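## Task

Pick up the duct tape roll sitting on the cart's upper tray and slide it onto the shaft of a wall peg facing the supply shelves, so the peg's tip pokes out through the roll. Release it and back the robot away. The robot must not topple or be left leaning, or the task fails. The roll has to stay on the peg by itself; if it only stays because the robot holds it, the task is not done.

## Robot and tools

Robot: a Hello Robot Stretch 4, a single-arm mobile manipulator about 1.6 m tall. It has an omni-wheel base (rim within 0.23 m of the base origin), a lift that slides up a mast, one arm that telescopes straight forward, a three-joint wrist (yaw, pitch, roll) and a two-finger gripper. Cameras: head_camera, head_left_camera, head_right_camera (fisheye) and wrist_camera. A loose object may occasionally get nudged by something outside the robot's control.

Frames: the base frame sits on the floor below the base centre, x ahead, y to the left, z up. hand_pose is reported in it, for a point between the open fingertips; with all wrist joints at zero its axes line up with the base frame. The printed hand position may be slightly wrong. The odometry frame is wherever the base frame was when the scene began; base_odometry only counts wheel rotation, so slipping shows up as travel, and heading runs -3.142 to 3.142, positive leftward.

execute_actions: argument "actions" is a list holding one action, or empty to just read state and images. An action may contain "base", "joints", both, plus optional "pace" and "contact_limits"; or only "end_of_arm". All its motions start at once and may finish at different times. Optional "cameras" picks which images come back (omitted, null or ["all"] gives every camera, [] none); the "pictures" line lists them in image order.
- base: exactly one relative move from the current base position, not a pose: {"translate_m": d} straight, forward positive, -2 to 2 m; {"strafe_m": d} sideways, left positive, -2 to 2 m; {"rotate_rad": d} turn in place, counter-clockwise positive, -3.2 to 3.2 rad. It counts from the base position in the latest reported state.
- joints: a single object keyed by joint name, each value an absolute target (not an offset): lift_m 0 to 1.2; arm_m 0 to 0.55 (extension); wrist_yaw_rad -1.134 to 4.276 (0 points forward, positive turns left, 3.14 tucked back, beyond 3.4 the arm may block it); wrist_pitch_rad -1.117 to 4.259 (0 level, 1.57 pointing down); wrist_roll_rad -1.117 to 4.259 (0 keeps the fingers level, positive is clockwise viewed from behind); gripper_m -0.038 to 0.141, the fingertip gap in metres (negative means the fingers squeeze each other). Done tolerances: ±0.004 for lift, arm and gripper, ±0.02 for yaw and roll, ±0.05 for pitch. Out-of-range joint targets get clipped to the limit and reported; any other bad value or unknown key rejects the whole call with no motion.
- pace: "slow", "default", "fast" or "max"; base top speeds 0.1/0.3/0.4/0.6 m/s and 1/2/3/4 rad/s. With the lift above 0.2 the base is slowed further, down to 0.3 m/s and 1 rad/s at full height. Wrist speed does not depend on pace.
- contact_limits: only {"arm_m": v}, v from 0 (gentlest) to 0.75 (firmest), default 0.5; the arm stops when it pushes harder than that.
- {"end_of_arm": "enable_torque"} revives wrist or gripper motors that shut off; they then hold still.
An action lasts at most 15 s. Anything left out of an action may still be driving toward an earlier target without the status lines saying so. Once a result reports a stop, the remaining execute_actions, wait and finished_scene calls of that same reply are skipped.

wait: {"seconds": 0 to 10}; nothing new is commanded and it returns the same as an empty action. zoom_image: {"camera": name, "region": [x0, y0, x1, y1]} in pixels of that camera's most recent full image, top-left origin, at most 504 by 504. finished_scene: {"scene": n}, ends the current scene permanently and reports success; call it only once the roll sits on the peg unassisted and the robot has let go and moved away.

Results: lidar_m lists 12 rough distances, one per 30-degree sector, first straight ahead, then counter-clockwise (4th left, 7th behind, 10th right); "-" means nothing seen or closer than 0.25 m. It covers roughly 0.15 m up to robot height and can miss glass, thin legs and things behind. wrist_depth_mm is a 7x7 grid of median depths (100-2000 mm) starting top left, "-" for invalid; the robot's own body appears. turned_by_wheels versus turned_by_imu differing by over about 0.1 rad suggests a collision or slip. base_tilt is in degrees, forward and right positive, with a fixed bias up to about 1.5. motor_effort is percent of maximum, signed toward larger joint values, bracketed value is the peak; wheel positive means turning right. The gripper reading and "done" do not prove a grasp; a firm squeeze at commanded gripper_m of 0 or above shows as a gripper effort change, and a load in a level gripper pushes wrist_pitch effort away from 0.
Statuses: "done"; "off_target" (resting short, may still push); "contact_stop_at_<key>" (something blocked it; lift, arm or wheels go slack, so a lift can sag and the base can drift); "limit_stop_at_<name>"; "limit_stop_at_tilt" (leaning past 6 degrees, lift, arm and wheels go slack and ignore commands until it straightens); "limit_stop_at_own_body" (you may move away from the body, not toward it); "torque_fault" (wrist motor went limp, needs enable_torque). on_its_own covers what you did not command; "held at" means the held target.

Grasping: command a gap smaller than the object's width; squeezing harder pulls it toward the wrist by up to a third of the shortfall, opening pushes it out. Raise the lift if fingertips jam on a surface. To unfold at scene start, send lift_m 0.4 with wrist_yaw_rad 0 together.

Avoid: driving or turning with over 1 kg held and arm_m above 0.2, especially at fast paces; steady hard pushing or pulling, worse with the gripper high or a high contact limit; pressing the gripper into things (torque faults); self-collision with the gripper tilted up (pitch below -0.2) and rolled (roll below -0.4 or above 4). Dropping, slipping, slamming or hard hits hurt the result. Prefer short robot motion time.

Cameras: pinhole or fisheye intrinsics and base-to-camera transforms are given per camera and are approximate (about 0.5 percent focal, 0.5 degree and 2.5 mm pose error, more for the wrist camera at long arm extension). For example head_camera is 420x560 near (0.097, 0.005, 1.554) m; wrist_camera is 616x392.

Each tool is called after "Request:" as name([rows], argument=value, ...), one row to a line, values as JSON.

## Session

Request:
execute_actions(actions=[])

Scene clock: 0.00 s.
base_odometry: x=+0.000 y=+0.000 heading=+0.000 (m, m, rad; odometry frame)
turned_by_wheels: +0.000 (rad since the last result)
turned_by_imu: +0.000 (rad since the last result)
base_tilt: forward=-0.8 right=-0.8 (deg)
lidar_m: 2.36 2.52 1.71 1.70 2.01 1.76 1.76 1.94 1.29 1.30 1.69 2.49
base_status: not commanded
joint_positions: lift_m=+0.155 arm_m=-0.002 wrist_yaw_rad=+3.077 wrist_pitch_rad=-0.007 wrist_roll_rad=+0.020 gripper_m=+0.057
joint_status: not commanded
motor_effort: lift_m=+21 arm_m=-1 wrist_yaw_rad=+1 wrist_pitch_rad=-9 wrist_roll_rad=+0 gripper_m=+1 wheel_0=+0 wheel_1=-1 wheel_2=+0 (%)
hand_pose: x=-0.1136 y=+0.1059 z=+0.3355 quat_wxyz=(+0.032, +0.004, +0.010, +0.999) (m; base frame)
wrist_depth_mm: - 141 - - - - - / 105 138 - - - - - / 112 143 248 - - - - / 142 215 - - - - - / 1863 1921 1708 1863 1808 1808 - / 1118 1098 960 1060 200 1182 1182 / 798 759 854 - 809 768 831
pictures: head_camera, head_left_camera, head_right_camera, wrist_camera
camera_calibration (this result's frames):
wrist_camera: T_world_to_cam=[[0.054658, 0.998499, -0.00336966, -0.100961], [0.0388631, -0.00549949, -0.999229, 0.380171], [-0.997749, 0.0544849, -0.0391053, 0.131455], [0, 0, 0, 1]] pos_world=[0.121902, 0.0957375, 0.384678]
Images, in order (width x height): head_camera 420x560, head_left_camera 420x672, head_right_camera 420x672, wrist_camera 616x392.

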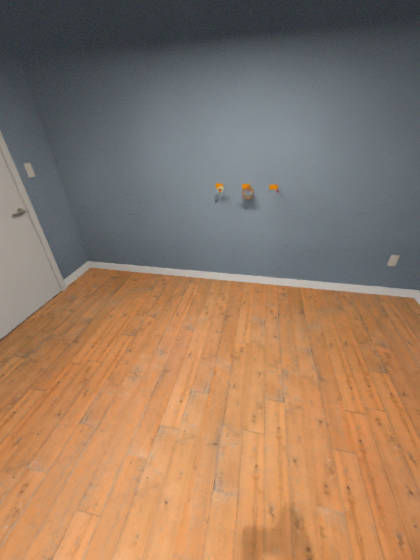

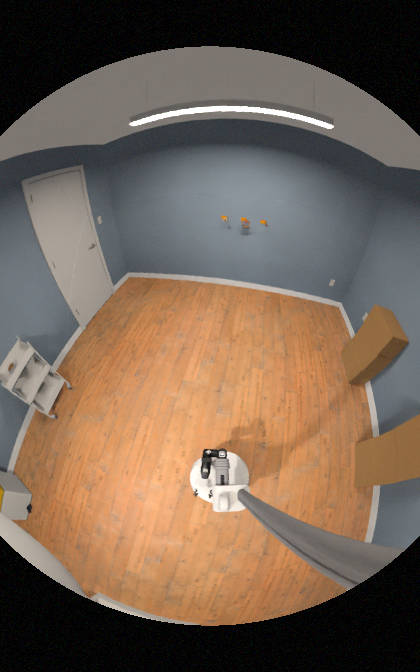

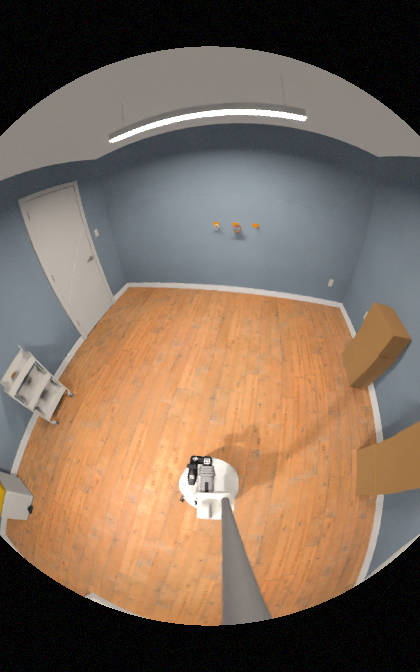

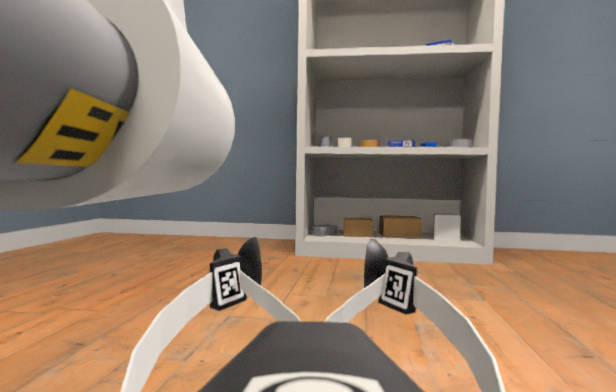

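Request:
execute_actions([
  {"base":{"rotate_rad":1.42},"joints":{"lift_m":1.1,"wrist_yaw_rad":0,"wrist_pitch_rad":1.57,"gripper_m":0.141}},
], cameras=["head_camera"])

Scene clock: 2.90 s.
base_odometry: x=+0.000 y=+0.000 heading=+1.419 (m, m, rad; odometry frame)
turned_by_wheels: +1.419 (rad since the last result)
turned_by_imu: +1.451 (rad since the last result)
base_tilt: forward=-0.9 right=-0.7 (deg)
lidar_m: 1.70 2.00 1.83 1.75 2.16 1.66 1.29 1.68 2.51 2.35 2.62 2.19
base_status: done
joint_positions: lift_m=+0.171 arm_m=-0.002 wrist_yaw_rad=+2.702 wrist_pitch_rad=+0.371 wrist_roll_rad=+0.020 gripper_m=+0.141
joint_status: lift_m limit_stop_at_own_body (moved +0.016 of +0.945); wrist_yaw_rad limit_stop_at_own_body (moved -0.375 of -3.077); wrist_pitch_rad limit_stop_at_own_body (moved +0.379 of +1.577); the others done
on_its_own: wrist_yaw_rad is held at +2.702, not at your +0.000, since a limit_stop_at_own_body; wrist_pitch_rad is held at +0.369, not at your +1.570, since a limit_stop_at_own_body; lift_m is slack since a limit_stop_at_own_body (your +1.100 is given up); arm_m is slack since a limit_stop_at_own_body
motor_effort: lift_m=+21(25) arm_m=+0(1) wrist_yaw_rad=+1(5) wrist_pitch_rad=-8(7) wrist_roll_rad=+0(1) gripper_m=+3(1) wheel_0=-4(11) wheel_1=-4(12) wheel_2=-3(10) (%)
hand_pose: x=-0.0375 y=+0.1935 z=+0.2445 quat_wxyz=(+0.216, -0.178, +0.050, +0.959) (m; base frame)
wrist_depth_mm: 1138 1229 1576 1708 1808 - - / 1182 1281 1661 1808 1983 - - / 1229 1308 1281 1336 1308 1336 1336 / 891 891 891 891 917 904 917 / 676 285 683 691 691 691 699 / 239 230 223 167 521 517 564 / 201 202 208 - 469 466 473
pictures: head_camera
Images, in order (width x height): head_camera 420x560.

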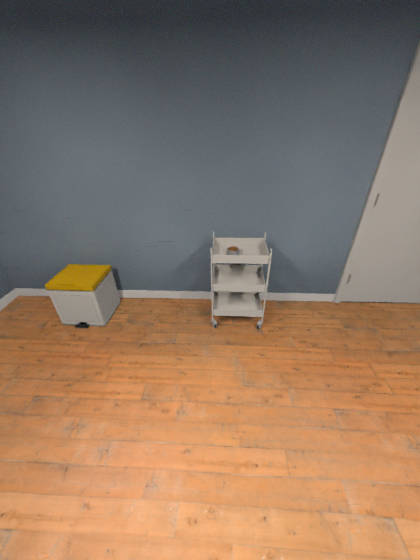

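Request:
execute_actions([
  {"base":{"translate_m":1.19},"joints":{"lift_m":1.1,"wrist_pitch_rad":0}},
], cameras=[])

Request:
execute_actions([
  {"base":{"strafe_m":-0.05},"joints":{"wrist_yaw_rad":0}},
], cameras=[])

Request:
execute_actions([
  {"joints":{"wrist_pitch_rad":1.57,"arm_m":0.38}},
], cameras=["wrist_camera"])

Scene clock: 9.70 s.
base_odometry: x=+0.179 y=+1.176 heading=+1.419 (m, m, rad; odometry frame)
turned_by_wheels: +0.000 (rad since the last result)
turned_by_imu: -0.006 (rad since the last result)
base_tilt: forward=-0.9 right=-0.8 (deg)
lidar_m: 0.50 1.02 1.13 1.78 1.79 2.90 2.50 2.74 2.59 2.56 1.26 0.54
base_status: done
joint_positions: lift_m=+1.100 arm_m=-0.002 wrist_yaw_rad=+2.702 wrist_pitch_rad=+0.002 wrist_roll_rad=+0.020 gripper_m=+0.141
joint_status: all done
on_its_own: wrist_yaw_rad is held at +2.702, not at your +0.000, since a limit_stop_at_own_body; arm_m is slack since a limit_stop_at_own_body
motor_effort: lift_m=+25(27) arm_m=+0(0) wrist_yaw_rad=+0(0) wrist_pitch_rad=-10(14) wrist_roll_rad=-1(1) gripper_m=+3(0) wheel_0=+3(10) wheel_1=+4(6) wheel_2=-3(13) (%)
hand_pose: x=-0.0553 y=+0.2018 z=+1.2772 quat_wxyz=(+0.218, +0.001, +0.010, +0.976) (m; base frame)
wrist_depth_mm: - - - - - - 1921 / - - - - - - 1983 / - - - - - - 1983 / - - - - - - - / - - - - - - 1863 / - - - 167 - - - / - - - - - - 1756
pictures: none
No camera images: the call's "cameras" was empty. Leave "cameras" out to get every camera's image.

Scene clock: 11.87 s.
base_odometry: x=+0.229 y=+1.169 heading=+1.420 (m, m, rad; odometry frame)
turned_by_wheels: +0.000 (rad since the last result)
turned_by_imu: +0.001 (rad since the last result)
base_tilt: forward=-0.9 right=-0.7 (deg)
lidar_m: 0.50 1.02 1.17 1.84 1.87 2.87 2.50 2.71 2.52 2.52 1.29 0.53
base_status: done
joint_positions: lift_m=+1.100 arm_m=-0.002 wrist_yaw_rad=+0.000 wrist_pitch_rad=+0.002 wrist_roll_rad=+0.020 gripper_m=+0.141
joint_status: all done
on_its_own: arm_m is slack since a limit_stop_at_own_body
motor_effort: lift_m=+25(25) arm_m=+0(0) wrist_yaw_rad=-1(6) wrist_pitch_rad=-9(10) wrist_roll_rad=-1(1) gripper_m=-1(2) wheel_0=+5(12) wheel_1=-1(13) wheel_2=+0(2) (%)
hand_pose: x=+0.4572 y=-0.0873 z=+1.2772 quat_wxyz=(+1.000, +0.010, +0.001, +0.000) (m; base frame)
wrist_depth_mm: 732 723 707 699 691 683 668 / 732 723 715 707 699 691 676 / 741 732 723 715 699 691 683 / 750 741 723 723 707 699 683 / 750 741 732 723 715 707 699 / 759 750 741 167 715 707 699 / 759 759 750 - 732 715 715
pictures: none
No camera images: the call's "cameras" was empty. Leave "cameras" out to get every camera's image.

Scene clock: 14.10 s.
base_odometry: x=+0.229 y=+1.169 heading=+1.420 (m, m, rad; odometry frame)
turned_by_wheels: +0.000 (rad since the last result)
turned_by_imu: +0.000 (rad since the last result)
base_tilt: forward=-0.8 right=-0.7 (deg)
lidar_m: 0.52 0.99 1.16 1.83 1.88 2.86 2.51 2.75 2.52 2.51 1.29 0.51
base_status: not commanded
joint_positions: lift_m=+1.100 arm_m=+0.379 wrist_yaw_rad=+0.000 wrist_pitch_rad=+1.570 wrist_roll_rad=+0.020 gripper_m=+0.141
joint_status: all done
motor_effort: lift_m=+25(25) arm_m=+4(4) wrist_yaw_rad=-1(1) wrist_pitch_rad=-2(8) wrist_roll_rad=-1(0) gripper_m=-2(2) wheel_0=+5(4) wheel_1=-1(1) wheel_2=+0(0) (%)
hand_pose: x=+0.5504 y=-0.0874 z=+0.9894 quat_wxyz=(+0.707, +0.007, +0.707, -0.007) (m; base frame)
wrist_depth_mm: 1078 1025 539 535 535 535 535 / 1182 1182 544 539 539 535 1078 / 1205 1205 554 544 544 549 1160 / 1205 1205 554 554 554 549 1182 / 1229 1229 1205 1205 1205 512 1205 / 1229 1229 1229 167 1229 1205 1205 / 1255 1229 1255 - 1229 1229 1229
pictures: wrist_camera
camera_calibration (this result's frames):
wrist_camera: T_world_to_cam=[[-0.00330872, -0.999945, -0.00993004, -0.078357], [-0.998953, 0.00285207, 0.0456544, 0.544859], [-0.0456236, 0.0100707, -0.998908, 1.25177], [0, 0, 0, 1]] pos_world=[0.601139, -0.0925128, 1.22475]
Images, in order (width x height): wrist_camera 616x392.

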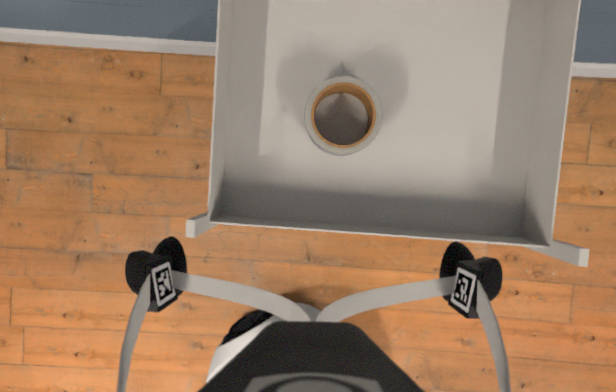

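Request:
execute_actions([
  {"base":{"strafe_m":-0.041},"joints":{"arm_m":0.51,"lift_m":0.88}},
], cameras=["wrist_camera"])

Scene clock: 16.80 s.
base_odometry: x=+0.269 y=+1.163 heading=+1.420 (m, m, rad; odometry frame)
turned_by_wheels: +0.000 (rad since the last result)
turned_by_imu: +0.000 (rad since the last result)
base_tilt: forward=-0.8 right=-0.7 (deg)
lidar_m: 0.49 1.00 1.21 1.87 1.89 2.89 2.50 2.72 2.49 2.46 1.30 0.54
base_status: done
joint_positions: lift_m=+0.880 arm_m=+0.509 wrist_yaw_rad=+0.000 wrist_pitch_rad=+1.570 wrist_roll_rad=+0.020 gripper_m=+0.141
joint_status: all done
motor_effort: lift_m=+17(24) arm_m=+4(5) wrist_yaw_rad=+0(0) wrist_pitch_rad=-3(4) wrist_roll_rad=+0(1) gripper_m=-2(0) wheel_0=+4(13) wheel_1=-4(11) wheel_2=+0(1) (%)
hand_pose: x=+0.6804 y=-0.0874 z=+0.7701 quat_wxyz=(+0.707, +0.007, +0.707, -0.007) (m; base frame)
wrist_depth_mm: 654 309 325 325 317 306 298 / 976 329 329 327 325 325 325 / 991 332 332 330 329 329 327 / 1008 336 334 332 332 332 330 / 1008 296 338 338 336 332 334 / 1008 315 342 167 338 336 336 / 1008 345 343 - 342 342 340
pictures: wrist_camera
camera_calibration (this result's frames):
wrist_camera: T_world_to_cam=[[-0.00338132, -0.999945, -0.00992983, -0.0800557], [-0.99895, 0.00292398, 0.0457157, 0.684669], [-0.0456842, 0.010074, -0.998905, 1.03864], [0, 0, 0, 1]] pos_world=[0.731129, -0.0925165, 1.00541]
Images, in order (width x height): wrist_camera 616x392.

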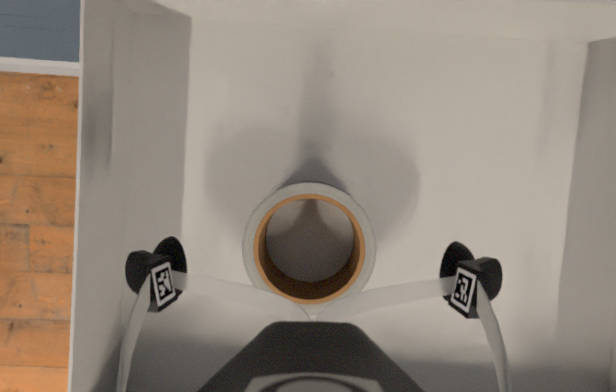

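Request:
execute_actions([
  {"joints":{"lift_m":0.805,"gripper_m":0.125,"arm_m":0.505},"pace":"slow"},
], cameras=["wrist_camera"])

Request:
execute_actions([
  {"joints":{"gripper_m":0.045}},
], cameras=[])

Request:
execute_actions([
  {"joints":{"lift_m":1.0}},
], cameras=["wrist_camera"])

Scene clock: 19.67 s.
base_odometry: x=+0.269 y=+1.163 heading=+1.420 (m, m, rad; odometry frame)
turned_by_wheels: +0.000 (rad since the last result)
turned_by_imu: +0.000 (rad since the last result)
base_tilt: forward=-1.0 right=-0.8 (deg)
lidar_m: 0.48 1.00 1.20 1.87 1.92 2.88 2.47 2.70 2.51 2.47 1.31 0.53
base_status: not commanded
joint_positions: lift_m=+0.805 arm_m=+0.506 wrist_yaw_rad=+0.000 wrist_pitch_rad=+1.570 wrist_roll_rad=+0.020 gripper_m=+0.125
joint_status: all done
motor_effort: lift_m=+17(15) arm_m=-5(5) wrist_yaw_rad=+0(0) wrist_pitch_rad=-3(2) wrist_roll_rad=-1(1) gripper_m=+0(3) wheel_0=+3(3) wheel_1=-4(4) wheel_2=+0(0) (%)
hand_pose: x=+0.6770 y=-0.0874 z=+0.6951 quat_wxyz=(+0.707, +0.007, +0.707, -0.007) (m; base frame)
wrist_depth_mm: 226 254 253 252 252 251 250 / 228 257 256 254 254 253 252 / 231 258 258 256 256 255 255 / 235 260 259 258 257 258 257 / 237 263 230 262 259 259 259 / 242 265 224 163 215 262 262 / 247 268 267 - 265 264 264
pictures: wrist_camera
camera_calibration (this result's frames):
wrist_camera: T_world_to_cam=[[-0.00338106, -0.999945, -0.00992983, -0.080812], [-0.99895, 0.00292373, 0.0457155, 0.684704], [-0.0456839, 0.010074, -0.998905, 0.963577], [0, 0, 0, 1]] pos_world=[0.727732, -0.0925165, 0.930418]
Images, in order (width x height): wrist_camera 616x392.

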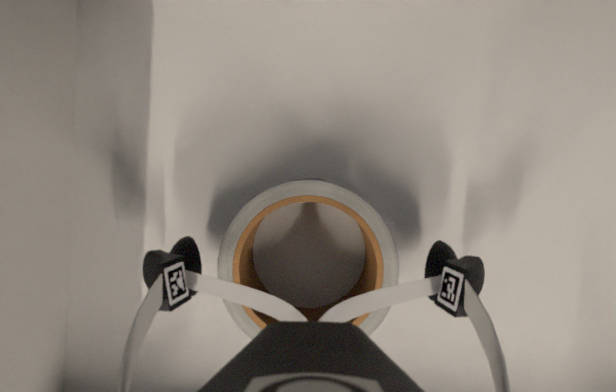

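Scene clock: 21.37 s.
base_odometry: x=+0.269 y=+1.163 heading=+1.420 (m, m, rad; odometry frame)
turned_by_wheels: +0.000 (rad since the last result)
turned_by_imu: +0.000 (rad since the last result)
base_tilt: forward=-0.9 right=-0.7 (deg)
lidar_m: 0.50 0.98 1.23 1.85 1.91 2.88 2.50 2.73 2.49 2.47 1.29 0.55
base_status: not commanded
joint_positions: lift_m=+0.805 arm_m=+0.506 wrist_yaw_rad=+0.000 wrist_pitch_rad=+1.570 wrist_roll_rad=+0.020 gripper_m=+0.045
joint_status: all done
motor_effort: lift_m=+17(17) arm_m=-5(5) wrist_yaw_rad=+1(0) wrist_pitch_rad=-2(2) wrist_roll_rad=+0(1) gripper_m=-22(22) wheel_0=+3(3) wheel_1=-4(3) wheel_2=+0(0) (%)
hand_pose: x=+0.6770 y=-0.0874 z=+0.6950 quat_wxyz=(+0.707, +0.007, +0.707, -0.007) (m; base frame)
wrist_depth_mm: 225 254 254 252 252 251 250 / 228 256 255 254 254 253 252 / 231 258 257 257 255 255 254 / 234 260 259 257 258 256 255 / 237 263 217 262 213 259 258 / 243 182 198 263 201 180 260 / 246 267 266 - 264 264 263
pictures: none
No camera images: the call's "cameras" was empty. Leave "cameras" out to get every camera's image.

Scene clock: 23.27 s.
base_odometry: x=+0.269 y=+1.163 heading=+1.420 (m, m, rad; odometry frame)
turned_by_wheels: +0.000 (rad since the last result)
turned_by_imu: +0.000 (rad since the last result)
base_tilt: forward=-0.8 right=-0.8 (deg)
lidar_m: 0.51 1.02 1.23 1.87 1.89 2.90 2.50 2.71 2.50 2.47 1.27 0.52
base_status: not commanded
joint_positions: lift_m=+1.000 arm_m=+0.506 wrist_yaw_rad=+0.000 wrist_pitch_rad=+1.570 wrist_roll_rad=+0.020 gripper_m=+0.045
joint_status: all done
motor_effort: lift_m=+26(26) arm_m=-5(4) wrist_yaw_rad=+1(0) wrist_pitch_rad=-2(3) wrist_roll_rad=-1(1) gripper_m=-21(18) wheel_0=+3(4) wheel_1=-4(3) wheel_2=+0(0) (%)
hand_pose: x=+0.6769 y=-0.0874 z=+0.8893 quat_wxyz=(+0.707, +0.007, +0.707, -0.007) (m; base frame)
wrist_depth_mm: 683 591 535 521 535 521 539 / 1078 976 442 442 442 439 415 / 1098 1098 449 449 445 445 442 / 1098 1098 452 449 449 449 442 / 1138 1118 217 455 213 452 452 / 1138 182 198 459 201 181 452 / 1160 433 439 - 449 439 1138
pictures: wrist_camera
camera_calibration (this result's frames):
wrist_camera: T_world_to_cam=[[-0.00338157, -0.999945, -0.00992968, -0.078883], [-0.998948, 0.0029238, 0.0457591, 0.675761], [-0.0457275, 0.010074, -0.998903, 1.15764], [0, 0, 0, 1]] pos_world=[0.727719, -0.0925165, 1.12466]
Images, in order (width x height): wrist_camera 616x392.

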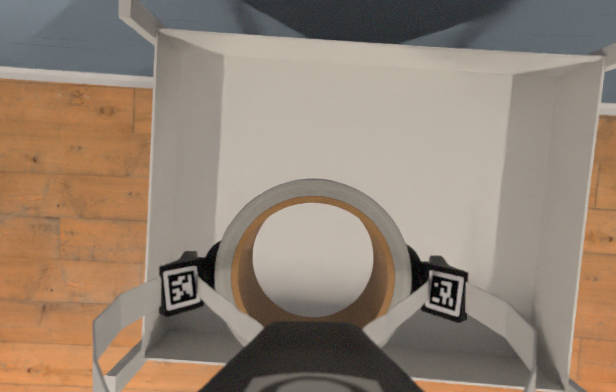

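Request:
execute_actions([
  {"joints":{"arm_m":0.0,"lift_m":1.05}},
], cameras=[])

Request:
execute_actions([
  {"base":{"translate_m":-0.5},"joints":{"wrist_pitch_rad":0,"lift_m":0.9}},
], cameras=[])

Request:
execute_actions([
  {"base":{"rotate_rad":-1.56}},
], cameras=[])

Request:
execute_actions([
  {"base":{"strafe_m":-0.79}},
], cameras=[])

Request:
execute_actions([
  {"base":{"translate_m":0.95}},
], cameras=["wrist_camera","head_camera"])

Scene clock: 27.63 s.
base_odometry: x=+0.269 y=+1.163 heading=+1.420 (m, m, rad; odometry frame)
turned_by_wheels: +0.000 (rad since the last result)
turned_by_imu: +0.001 (rad since the last result)
base_tilt: forward=-0.8 right=-0.8 (deg)
lidar_m: 0.51 0.99 1.20 1.86 1.89 2.89 2.51 2.70 2.49 2.47 1.29 0.52
base_status: not commanded
joint_positions: lift_m=+1.050 arm_m=+0.001 wrist_yaw_rad=+0.000 wrist_pitch_rad=+1.570 wrist_roll_rad=+0.020 gripper_m=+0.045
joint_status: all done
motor_effort: lift_m=+26(28) arm_m=-5(4) wrist_yaw_rad=+1(1) wrist_pitch_rad=-3(3) wrist_roll_rad=+0(1) gripper_m=-22(23) wheel_0=+4(4) wheel_1=-4(4) wheel_2=+0(0) (%)
hand_pose: x=+0.1718 y=-0.0874 z=+0.9393 quat_wxyz=(+0.707, +0.007, +0.707, -0.007) (m; base frame)
wrist_depth_mm: 1138 1138 1138 1008 931 1118 1118 / 1138 1138 1118 1138 1138 1138 1118 / 1160 1138 1138 1138 1118 1138 1138 / 1160 1160 1160 946 1160 1138 1138 / 1182 1160 217 960 212 1160 1160 / 1182 182 198 878 200 181 1160 / 1205 1205 1182 - 1182 1205 1160
pictures: none
No camera images: the call's "cameras" was empty. Leave "cameras" out to get every camera's image.

Scene clock: 30.77 s.
base_odometry: x=+0.193 y=+0.668 heading=+1.419 (m, m, rad; odometry frame)
turned_by_wheels: -0.001 (rad since the last result)
turned_by_imu: +0.003 (rad since the last result)
base_tilt: forward=-1.0 right=-0.7 (deg)
lidar_m: 1.02 1.51 1.51 1.81 1.94 2.36 1.98 2.24 2.49 2.44 1.95 1.04
base_status: done
joint_positions: lift_m=+0.900 arm_m=+0.001 wrist_yaw_rad=+0.000 wrist_pitch_rad=+0.004 wrist_roll_rad=+0.020 gripper_m=+0.045
joint_status: all done
motor_effort: lift_m=+18(24) arm_m=-4(4) wrist_yaw_rad=-1(0) wrist_pitch_rad=-14(18) wrist_roll_rad=+0(1) gripper_m=-21(23) wheel_0=-5(9) wheel_1=-4(8) wheel_2=+3(11) (%)
hand_pose: x=+0.4601 y=-0.0874 z=+1.0772 quat_wxyz=(+1.000, +0.010, +0.002, +0.000) (m; base frame)
wrist_depth_mm: 1229 1205 1182 1182 1160 1138 1118 / 1229 1205 1205 1182 1182 1138 1138 / 1255 1205 1205 1182 1182 1160 1138 / 1255 1229 1229 1205 1182 1160 1160 / 1255 1255 218 1229 213 1182 1160 / 1281 182 198 1138 201 181 1182 / 1281 1281 1255 - 809 1205 1182
pictures: none
No camera images: the call's "cameras" was empty. Leave "cameras" out to get every camera's image.

Scene clock: 32.87 s.
base_odometry: x=+0.193 y=+0.668 heading=-0.140 (m, m, rad; odometry frame)
turned_by_wheels: -1.559 (rad since the last result)
turned_by_imu: -1.594 (rad since the last result)
base_tilt: forward=-0.9 right=-0.7 (deg)
lidar_m: 2.28 1.91 1.03 1.02 1.53 1.53 1.83 1.94 2.36 1.98 2.22 2.38
base_status: done
joint_positions: lift_m=+0.900 arm_m=+0.001 wrist_yaw_rad=+0.000 wrist_pitch_rad=+0.004 wrist_roll_rad=+0.020 gripper_m=+0.045
joint_status: not commanded
motor_effort: lift_m=+19(19) arm_m=-4(4) wrist_yaw_rad=+1(1) wrist_pitch_rad=-15(15) wrist_roll_rad=-1(1) gripper_m=-21(19) wheel_0=+6(10) wheel_1=+6(10) wheel_2=+3(11) (%)
hand_pose: x=+0.4601 y=-0.0875 z=+1.0772 quat_wxyz=(+1.000, +0.010, +0.002, +0.000) (m; base frame)
wrist_depth_mm: - - - - - - - / - - - - - - - / - - - - - - - / - - - - - - - / - - 218 - 213 - - / - 181 198 - 198 181 - / - - - - - - -
pictures: none
No camera images: the call's "cameras" was empty. Leave "cameras" out to get every camera's image.

Scene clock: 36.83 s.
base_odometry: x=+0.083 y=-0.114 heading=-0.140 (m, m, rad; odometry frame)
turned_by_wheels: +0.000 (rad since the last result)
turned_by_imu: -0.001 (rad since the last result)
base_tilt: forward=-1.0 right=-0.8 (deg)
lidar_m: 2.24 2.54 2.32 1.82 2.18 1.96 1.85 2.01 1.57 1.19 1.55 1.82
base_status: done
joint_positions: lift_m=+0.900 arm_m=+0.001 wrist_yaw_rad=+0.000 wrist_pitch_rad=+0.004 wrist_roll_rad=+0.020 gripper_m=+0.045
joint_status: not commanded
motor_effort: lift_m=+19(19) arm_m=-4(4) wrist_yaw_rad=+1(0) wrist_pitch_rad=-14(14) wrist_roll_rad=-1(0) gripper_m=-21(22) wheel_0=+4(12) wheel_1=-4(12) wheel_2=+0(3) (%)
hand_pose: x=+0.4601 y=-0.0874 z=+1.0772 quat_wxyz=(+1.000, +0.010, +0.002, +0.000) (m; base frame)
wrist_depth_mm: - - - - - - - / - - - - - - - / - - - - - - - / - - - - - - - / - - 218 - 213 - - / - 182 198 - 198 181 - / - - - - - - -
pictures: none
No camera images: the call's "cameras" was empty. Leave "cameras" out to get every camera's image.

Scene clock: 41.47 s.
base_odometry: x=+1.024 y=-0.245 heading=-0.139 (m, m, rad; odometry frame)
turned_by_wheels: +0.001 (rad since the last result)
turned_by_imu: -0.004 (rad since the last result)
base_tilt: forward=-0.9 right=-0.8 (deg)
lidar_m: 1.29 1.43 2.20 2.15 1.87 2.76 2.88 1.72 1.46 1.26 1.36 1.49
base_status: done
joint_positions: lift_m=+0.900 arm_m=+0.001 wrist_yaw_rad=+0.000 wrist_pitch_rad=+0.004 wrist_roll_rad=+0.020 gripper_m=+0.045
joint_status: not commanded
motor_effort: lift_m=+19(19) arm_m=-4(4) wrist_yaw_rad=+0(2) wrist_pitch_rad=-14(15) wrist_roll_rad=+0(1) gripper_m=-26(22) wheel_0=+6(9) wheel_1=+6(11) wheel_2=-3(13) (%)
hand_pose: x=+0.4602 y=-0.0874 z=+1.0772 quat_wxyz=(+1.000, +0.010, +0.002, +0.000) (m; base frame)
wrist_depth_mm: 1205 1205 1182 1160 1138 1138 1118 / 1229 1205 1182 1182 1160 1160 1138 / 1229 1205 1205 1182 1160 1160 1138 / 1255 1229 1229 1182 1182 1160 1160 / 1255 1255 218 1205 213 1182 1160 / 1281 182 198 1205 198 181 1182 / 1281 1255 1255 - 1205 1205 1182
pictures: head_camera, wrist_camera
camera_calibration (this result's frames):
wrist_camera: T_world_to_cam=[[0.0100164, -0.999944, -0.0034813, -0.0908319], [-0.050746, 0.00296867, -0.998707, 1.13934], [0.998661, 0.0101801, -0.0507135, -0.166566], [0, 0, 0, 1]] pos_world=[0.22507, -0.0925135, 1.1291]
Images, in order (width x height): head_camera 420x560, wrist_camera 616x392.

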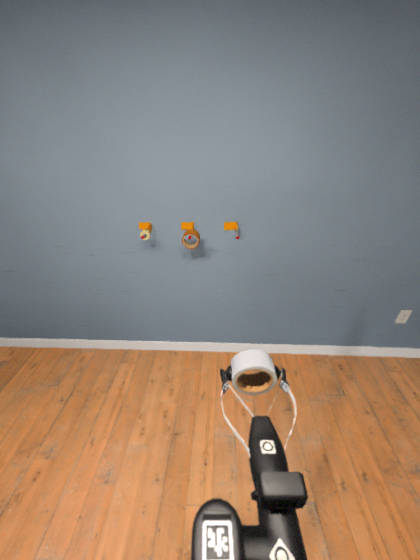

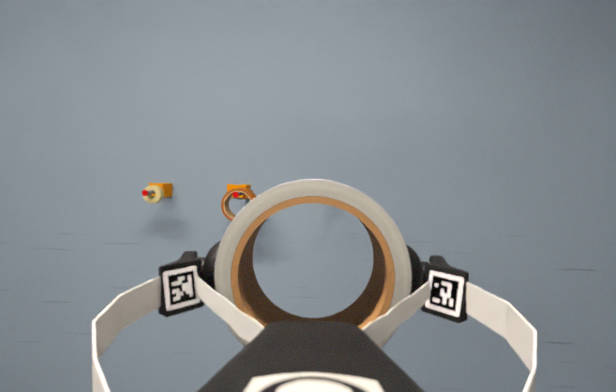

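Request:
execute_actions([
  {"base":{"rotate_rad":-0.065}},
], cameras=[])

Request:
execute_actions([
  {"base":{"strafe_m":0.048},"joints":{"arm_m":0.45}},
], cameras=["wrist_camera","head_camera"])

Scene clock: 43.30 s.
base_odometry: x=+1.024 y=-0.245 heading=-0.203 (m, m, rad; odometry frame)
turned_by_wheels: -0.064 (rad since the last result)
turned_by_imu: -0.065 (rad since the last result)
base_tilt: forward=-0.9 right=-0.8 (deg)
lidar_m: 1.29 1.36 2.06 2.15 1.92 2.77 2.95 2.27 1.47 1.25 1.30 1.47
base_status: done
joint_positions: lift_m=+0.900 arm_m=+0.001 wrist_yaw_rad=+0.000 wrist_pitch_rad=+0.004 wrist_roll_rad=+0.020 gripper_m=+0.045
joint_status: not commanded
motor_effort: lift_m=+19(19) arm_m=-4(4) wrist_yaw_rad=+1(2) wrist_pitch_rad=-15(15) wrist_roll_rad=-1(1) gripper_m=-19(22) wheel_0=+5(8) wheel_1=+5(10) wheel_2=+2(8) (%)
hand_pose: x=+0.4601 y=-0.0874 z=+1.0772 quat_wxyz=(+1.000, +0.010, +0.002, +0.000) (m; base frame)
wrist_depth_mm: 1160 1160 1182 1182 1160 1182 1160 / 1182 1182 1182 1182 1182 1182 1182 / 1182 1182 1182 1182 1182 1205 1205 / 1182 1205 1205 1205 1205 1205 1205 / 1205 1205 218 1205 213 1229 1229 / 1229 182 198 1229 202 181 1229 / 1229 1255 1229 - 1229 1229 1229
pictures: none
No camera images: the call's "cameras" was empty. Leave "cameras" out to get every camera's image.

Scene clock: 45.70 s.
base_odometry: x=+1.033 y=-0.199 heading=-0.203 (m, m, rad; odometry frame)
turned_by_wheels: +0.000 (rad since the last result)
turned_by_imu: +0.001 (rad since the last result)
base_tilt: forward=-0.9 right=-0.8 (deg)
lidar_m: 1.29 1.36 2.03 2.11 1.88 2.72 2.95 2.37 1.53 1.30 1.37 1.50
base_status: done
joint_positions: lift_m=+0.900 arm_m=+0.449 wrist_yaw_rad=+0.000 wrist_pitch_rad=+0.004 wrist_roll_rad=+0.020 gripper_m=+0.045
joint_status: all done
motor_effort: lift_m=+19(19) arm_m=+5(4) wrist_yaw_rad=-1(2) wrist_pitch_rad=-14(15) wrist_roll_rad=-1(1) gripper_m=-22(18) wheel_0=-4(11) wheel_1=+6(15) wheel_2=+0(3) (%)
hand_pose: x=+0.9086 y=-0.0874 z=+1.0772 quat_wxyz=(+1.000, +0.010, +0.002, +0.000) (m; base frame)
wrist_depth_mm: 741 741 750 741 741 750 750 / 750 750 750 759 750 759 750 / 750 750 759 759 759 759 759 / 759 759 759 759 768 768 768 / 768 768 218 778 213 778 778 / 778 182 198 768 198 181 778 / 788 788 788 - 788 788 788
pictures: head_camera, wrist_camera
camera_calibration (this result's frames):
wrist_camera: T_world_to_cam=[[0.0100189, -0.999944, -0.00348015, -0.0953267], [-0.0506583, 0.00296829, -0.998712, 1.16205], [0.998666, 0.0101823, -0.0506257, -0.614531], [0, 0, 0, 1]] pos_world=[0.673533, -0.0925134, 1.12911]
Images, in order (width x height): head_camera 420x560, wrist_camera 616x392.

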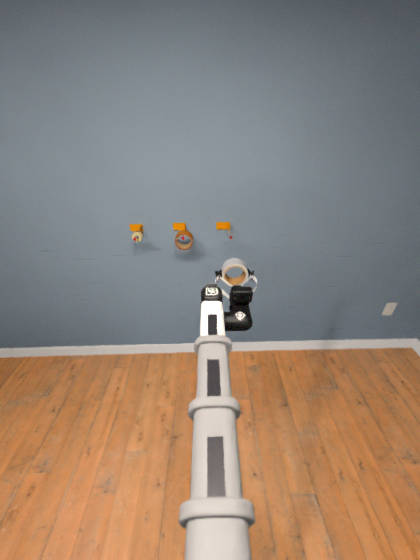

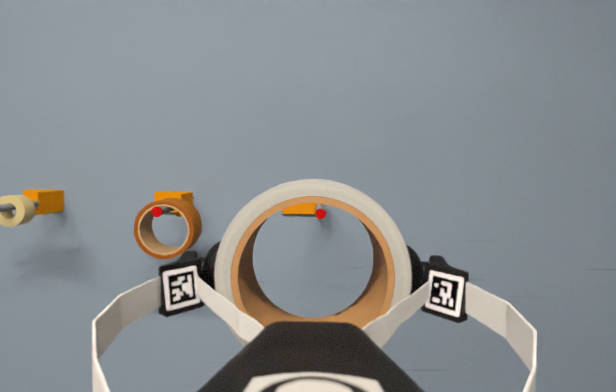

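Request:
execute_actions([
  {"base":{"strafe_m":-0.018},"joints":{"lift_m":0.88},"pace":"slow"},
], cameras=[])

Request:
execute_actions([
  {"base":{"translate_m":0.24},"pace":"slow"},
], cameras=["wrist_camera"])

Scene clock: 47.77 s.
base_odometry: x=+1.030 y=-0.216 heading=-0.203 (m, m, rad; odometry frame)
turned_by_wheels: +0.000 (rad since the last result)
turned_by_imu: +0.000 (rad since the last result)
base_tilt: forward=-0.8 right=-0.8 (deg)
lidar_m: 1.28 1.35 2.05 2.08 1.87 2.76 2.92 2.33 1.47 1.29 1.37 1.50
base_status: done
joint_positions: lift_m=+0.880 arm_m=+0.449 wrist_yaw_rad=+0.000 wrist_pitch_rad=+0.004 wrist_roll_rad=+0.020 gripper_m=+0.045
joint_status: all done
motor_effort: lift_m=+17(19) arm_m=+4(5) wrist_yaw_rad=+1(1) wrist_pitch_rad=-14(14) wrist_roll_rad=+0(1) gripper_m=-24(21) wheel_0=+7(10) wheel_1=-5(11) wheel_2=+0(1) (%)
hand_pose: x=+0.9086 y=-0.0874 z=+1.0573 quat_wxyz=(+1.000, +0.010, +0.002, +0.000) (m; base frame)
wrist_depth_mm: 741 741 750 750 750 750 741 / 750 750 750 750 750 750 759 / 750 759 759 759 759 759 759 / 768 768 759 768 768 768 768 / 778 778 218 768 213 768 778 / 788 182 198 778 198 181 778 / 798 778 788 - 788 788 788
pictures: none
No camera images: the call's "cameras" was empty. Leave "cameras" out to get every camera's image.

Scene clock: 51.43 s.
base_odometry: x=+1.265 y=-0.264 heading=-0.202 (m, m, rad; odometry frame)
turned_by_wheels: +0.001 (rad since the last result)
turned_by_imu: +0.000 (rad since the last result)
base_tilt: forward=-0.9 right=-0.7 (deg)
lidar_m: 1.06 1.11 1.67 2.12 1.98 2.94 3.12 1.89 1.61 1.28 1.65 1.25
base_status: done
joint_positions: lift_m=+0.880 arm_m=+0.449 wrist_yaw_rad=+0.000 wrist_pitch_rad=+0.004 wrist_roll_rad=+0.020 gripper_m=+0.045
joint_status: not commanded
motor_effort: lift_m=+17(17) arm_m=+4(5) wrist_yaw_rad=+0(0) wrist_pitch_rad=-15(14) wrist_roll_rad=-1(1) gripper_m=-22(23) wheel_0=+6(7) wheel_1=+7(5) wheel_2=-4(11) (%)
hand_pose: x=+0.9086 y=-0.0874 z=+1.0573 quat_wxyz=(+1.000, +0.010, +0.002, +0.000) (m; base frame)
wrist_depth_mm: 512 508 512 512 512 512 517 / 517 517 517 517 517 517 517 / 517 521 521 521 521 525 525 / 521 525 525 521 525 530 530 / 424 530 217 530 213 535 535 / 535 182 198 535 198 181 544 / 535 539 539 - 539 549 544
pictures: wrist_camera
camera_calibration (this result's frames):
wrist_camera: T_world_to_cam=[[0.0100186, -0.999944, -0.003481, -0.0953949], [-0.0507271, 0.00296846, -0.998708, 1.14226], [0.998662, 0.0101822, -0.0506945, -0.615476], [0, 0, 0, 1]] pos_world=[0.673552, -0.0925134, 1.10925]
Images, in order (width x height): wrist_camera 616x392.

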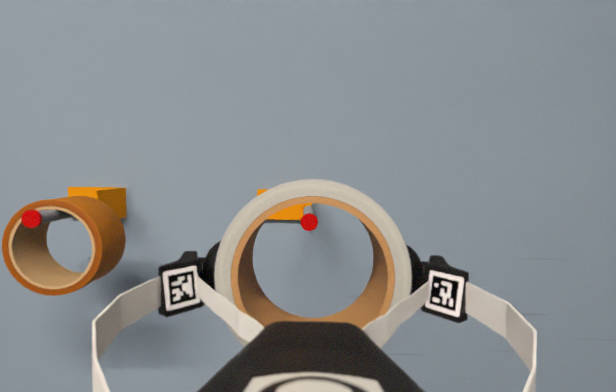

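Request:
execute_actions([
  {"base":{"translate_m":0.09},"joints":{"lift_m":0.893},"pace":"slow"},
], cameras=["wrist_camera"])

Request:
execute_actions([
  {"joints":{"arm_m":0.545},"pace":"slow","contact_limits":{"arm_m":0.15}},
], cameras=["wrist_camera"])

Scene clock: 54.67 s.
base_odometry: x=+1.353 y=-0.282 heading=-0.202 (m, m, rad; odometry frame)
turned_by_wheels: +0.000 (rad since the last result)
turned_by_imu: +0.000 (rad since the last result)
base_tilt: forward=-0.9 right=-0.8 (deg)
lidar_m: 0.97 1.07 1.59 2.11 2.03 3.00 3.25 1.89 1.67 1.29 1.63 1.18
base_status: done
joint_positions: lift_m=+0.893 arm_m=+0.449 wrist_yaw_rad=+0.000 wrist_pitch_rad=+0.004 wrist_roll_rad=+0.020 gripper_m=+0.045
joint_status: all done
motor_effort: lift_m=+26(27) arm_m=+4(4) wrist_yaw_rad=+0(0) wrist_pitch_rad=-15(15) wrist_roll_rad=+0(0) gripper_m=-23(23) wheel_0=+5(6) wheel_1=+5(4) wheel_2=-5(8) (%)
hand_pose: x=+0.9086 y=-0.0874 z=+1.0696 quat_wxyz=(+1.000, +0.010, +0.002, +0.000) (m; base frame)
wrist_depth_mm: 424 424 424 427 427 427 430 / 427 427 430 427 430 430 430 / 433 433 433 436 436 436 436 / 433 436 439 430 439 439 442 / 320 439 218 445 213 442 445 / 442 182 198 445 198 181 449 / 449 449 449 - 452 452 455
pictures: wrist_camera
camera_calibration (this result's frames):
wrist_camera: T_world_to_cam=[[0.0100184, -0.999944, -0.00348085, -0.0953522], [-0.0507283, 0.0029683, -0.998708, 1.15454], [0.998662, 0.0101821, -0.0506957, -0.614856], [0, 0, 0, 1]] pos_world=[0.673557, -0.0925134, 1.12155]
Images, in order (width x height): wrist_camera 616x392.

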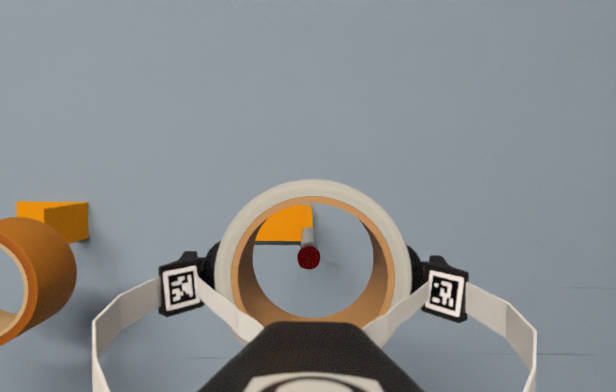

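Scene clock: 56.90 s.
base_odometry: x=+1.353 y=-0.282 heading=-0.202 (m, m, rad; odometry frame)
turned_by_wheels: +0.000 (rad since the last result)
turned_by_imu: +0.000 (rad since the last result)
base_tilt: forward=-0.8 right=-0.7 (deg)
lidar_m: 0.95 1.03 1.60 2.13 2.02 3.00 3.23 1.89 1.67 1.28 1.62 1.15
base_status: not commanded
joint_positions: lift_m=+0.893 arm_m=+0.544 wrist_yaw_rad=+0.000 wrist_pitch_rad=+0.004 wrist_roll_rad=+0.020 gripper_m=+0.045
joint_status: all done
motor_effort: lift_m=+26(26) arm_m=+5(5) wrist_yaw_rad=+0(0) wrist_pitch_rad=-15(14) wrist_roll_rad=+0(1) gripper_m=-22(21) wheel_0=+4(4) wheel_1=+4(5) wheel_2=-6(5) (%)
contact_limits: arm_m 0.15
hand_pose: x=+1.0036 y=-0.0874 z=+1.0696 quat_wxyz=(+1.000, +0.010, +0.002, +0.000) (m; base frame)
wrist_depth_mm: 332 334 332 332 334 334 336 / 336 336 336 338 336 338 340 / 340 340 340 342 340 342 342 / 343 343 343 338 345 343 345 / 345 345 217 347 213 349 349 / 349 182 198 229 198 181 351 / 353 353 353 - 355 355 355
pictures: wrist_camera
camera_calibration (this result's frames):
wrist_camera: T_world_to_cam=[[0.00999281, -0.999944, -0.00348097, -0.096285], [-0.0507281, 0.00296973, -0.998708, 1.15936], [0.998663, 0.0101565, -0.0506956, -0.709675], [0, 0, 0, 1]] pos_world=[0.7685, -0.0925148, 1.12155]
Images, in order (width x height): wrist_camera 616x392.

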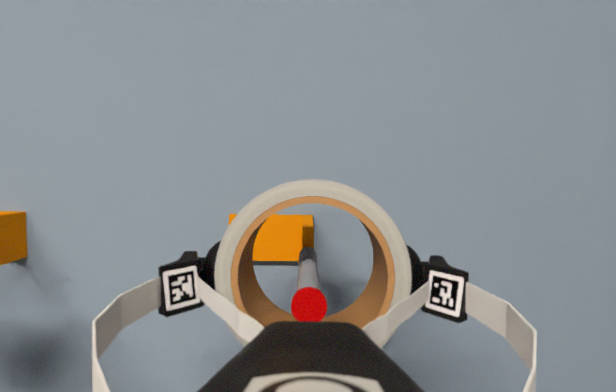

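Same as before.

Request:
execute_actions([
  {"joints":{"lift_m":0.86},"pace":"slow"},
], cameras=["wrist_camera"])

Request:
execute_actions([
  {"joints":{"gripper_m":0.141}},
], cameras=[])

Request:
execute_actions([
  {"joints":{"arm_m":0.1}},
], cameras=["wrist_camera"])

Scene clock: 58.77 s.
base_odometry: x=+1.353 y=-0.282 heading=-0.202 (m, m, rad; odometry frame)
turned_by_wheels: +0.000 (rad since the last result)
turned_by_imu: +0.000 (rad since the last result)
base_tilt: forward=-0.8 right=-0.8 (deg)
lidar_m: 0.94 1.03 1.58 2.12 2.03 3.02 3.26 1.86 1.65 1.29 1.59 1.15
base_status: not commanded
joint_positions: lift_m=+0.860 arm_m=+0.544 wrist_yaw_rad=+0.000 wrist_pitch_rad=+0.004 wrist_roll_rad=+0.020 gripper_m=+0.045
joint_status: all done
motor_effort: lift_m=+17(27) arm_m=+5(4) wrist_yaw_rad=+0(1) wrist_pitch_rad=-14(14) wrist_roll_rad=-1(1) gripper_m=-21(26) wheel_0=+4(4) wheel_1=+5(5) wheel_2=-6(6) (%)
hand_pose: x=+1.0036 y=-0.0874 z=+1.0373 quat_wxyz=(+1.000, +0.010, +0.002, +0.000) (m; base frame)
wrist_depth_mm: 332 334 332 332 336 334 336 / 334 336 336 336 338 338 340 / 338 336 342 342 342 342 342 / 343 343 343 336 345 345 345 / 345 347 218 347 212 349 349 / 349 182 198 349 198 181 353 / 353 353 351 - 353 353 357
pictures: wrist_camera
camera_calibration (this result's frames):
wrist_camera: T_world_to_cam=[[0.00999278, -0.999944, -0.00348092, -0.0963974], [-0.0507258, 0.0029697, -0.998708, 1.12711], [0.998663, 0.0101564, -0.0506933, -0.711318], [0, 0, 0, 1]] pos_world=[0.768504, -0.0925148, 1.08926]
Images, in order (width x height): wrist_camera 616x392.

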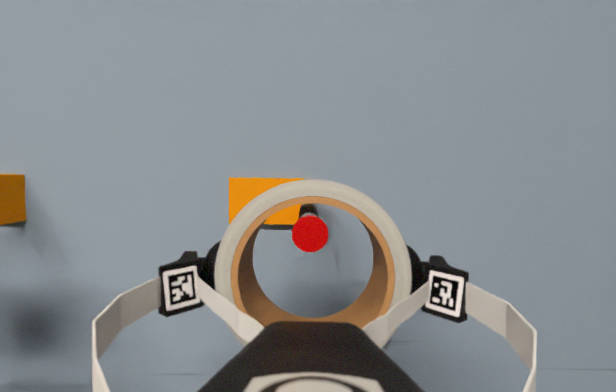

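Scene clock: 60.73 s.
base_odometry: x=+1.353 y=-0.282 heading=-0.202 (m, m, rad; odometry frame)
turned_by_wheels: +0.000 (rad since the last result)
turned_by_imu: +0.000 (rad since the last result)
base_tilt: forward=-0.8 right=-0.7 (deg)
lidar_m: 0.98 1.03 1.60 2.12 2.03 3.00 3.26 1.88 1.66 1.27 1.63 1.13
base_status: not commanded
joint_positions: lift_m=+0.860 arm_m=+0.544 wrist_yaw_rad=+0.000 wrist_pitch_rad=+0.003 wrist_roll_rad=+0.020 gripper_m=+0.141
joint_status: all done
motor_effort: lift_m=+17(17) arm_m=+4(4) wrist_yaw_rad=+0(0) wrist_pitch_rad=-10(14) wrist_roll_rad=-1(0) gripper_m=+3(21) wheel_0=+4(4) wheel_1=+5(5) wheel_2=-5(5) (%)
hand_pose: x=+1.0036 y=-0.0874 z=+1.0378 quat_wxyz=(+1.000, +0.010, +0.001, +0.000) (m; base frame)
wrist_depth_mm: 334 334 334 334 336 334 336 / 336 336 338 336 340 338 340 / 340 338 342 342 340 343 342 / 342 343 342 271 343 345 345 / 345 345 345 347 347 345 347 / 349 349 349 167 224 351 351 / 351 353 353 - 353 355 353
pictures: none
No camera images: the call's "cameras" was empty. Leave "cameras" out to get every camera's image.

Scene clock: 63.13 s.
base_odometry: x=+1.353 y=-0.282 heading=-0.202 (m, m, rad; odometry frame)
turned_by_wheels: +0.000 (rad since the last result)
turned_by_imu: +0.000 (rad since the last result)
base_tilt: forward=-0.9 right=-0.8 (deg)
lidar_m: 0.94 1.05 1.58 2.12 2.00 3.01 3.27 1.90 1.68 1.29 1.59 1.14
base_status: not commanded
joint_positions: lift_m=+0.860 arm_m=+0.101 wrist_yaw_rad=+0.000 wrist_pitch_rad=+0.002 wrist_roll_rad=+0.020 gripper_m=+0.141
joint_status: all done
motor_effort: lift_m=+17(17) arm_m=-4(6) wrist_yaw_rad=+0(1) wrist_pitch_rad=-9(10) wrist_roll_rad=+0(0) gripper_m=+0(3) wheel_0=+4(4) wheel_1=+4(5) wheel_2=-5(5) (%)
hand_pose: x=+0.5602 y=-0.0874 z=+1.0378 quat_wxyz=(+1.000, +0.010, +0.001, +0.000) (m; base frame)
wrist_depth_mm: 750 759 759 759 768 759 759 / 768 768 759 778 768 768 778 / 778 768 778 778 778 778 788 / 778 768 788 778 788 778 788 / 788 778 788 788 798 788 788 / 798 788 798 167 798 798 798 / 809 798 809 - 809 809 809
pictures: wrist_camera
camera_calibration (this result's frames):
wrist_camera: T_world_to_cam=[[0.00986628, -0.999945, -0.0034629, -0.0919511], [-0.0488916, 0.00297652, -0.9988, 1.10421], [0.998755, 0.0100237, -0.0488596, -0.270447], [0, 0, 0, 1]] pos_world=[0.325005, -0.0925219, 1.08936]
Images, in order (width x height): wrist_camera 616x392.

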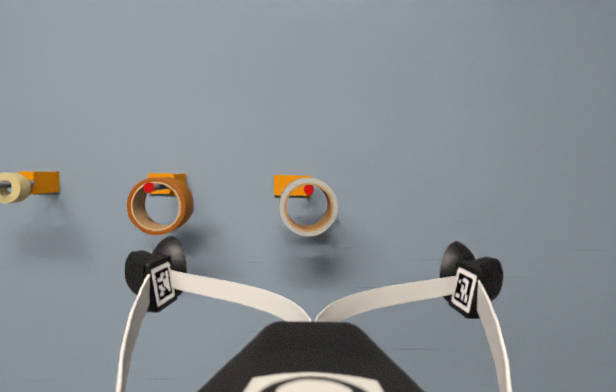

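Request:
finished_scene(scene=2)

The scene is finished: the task was done.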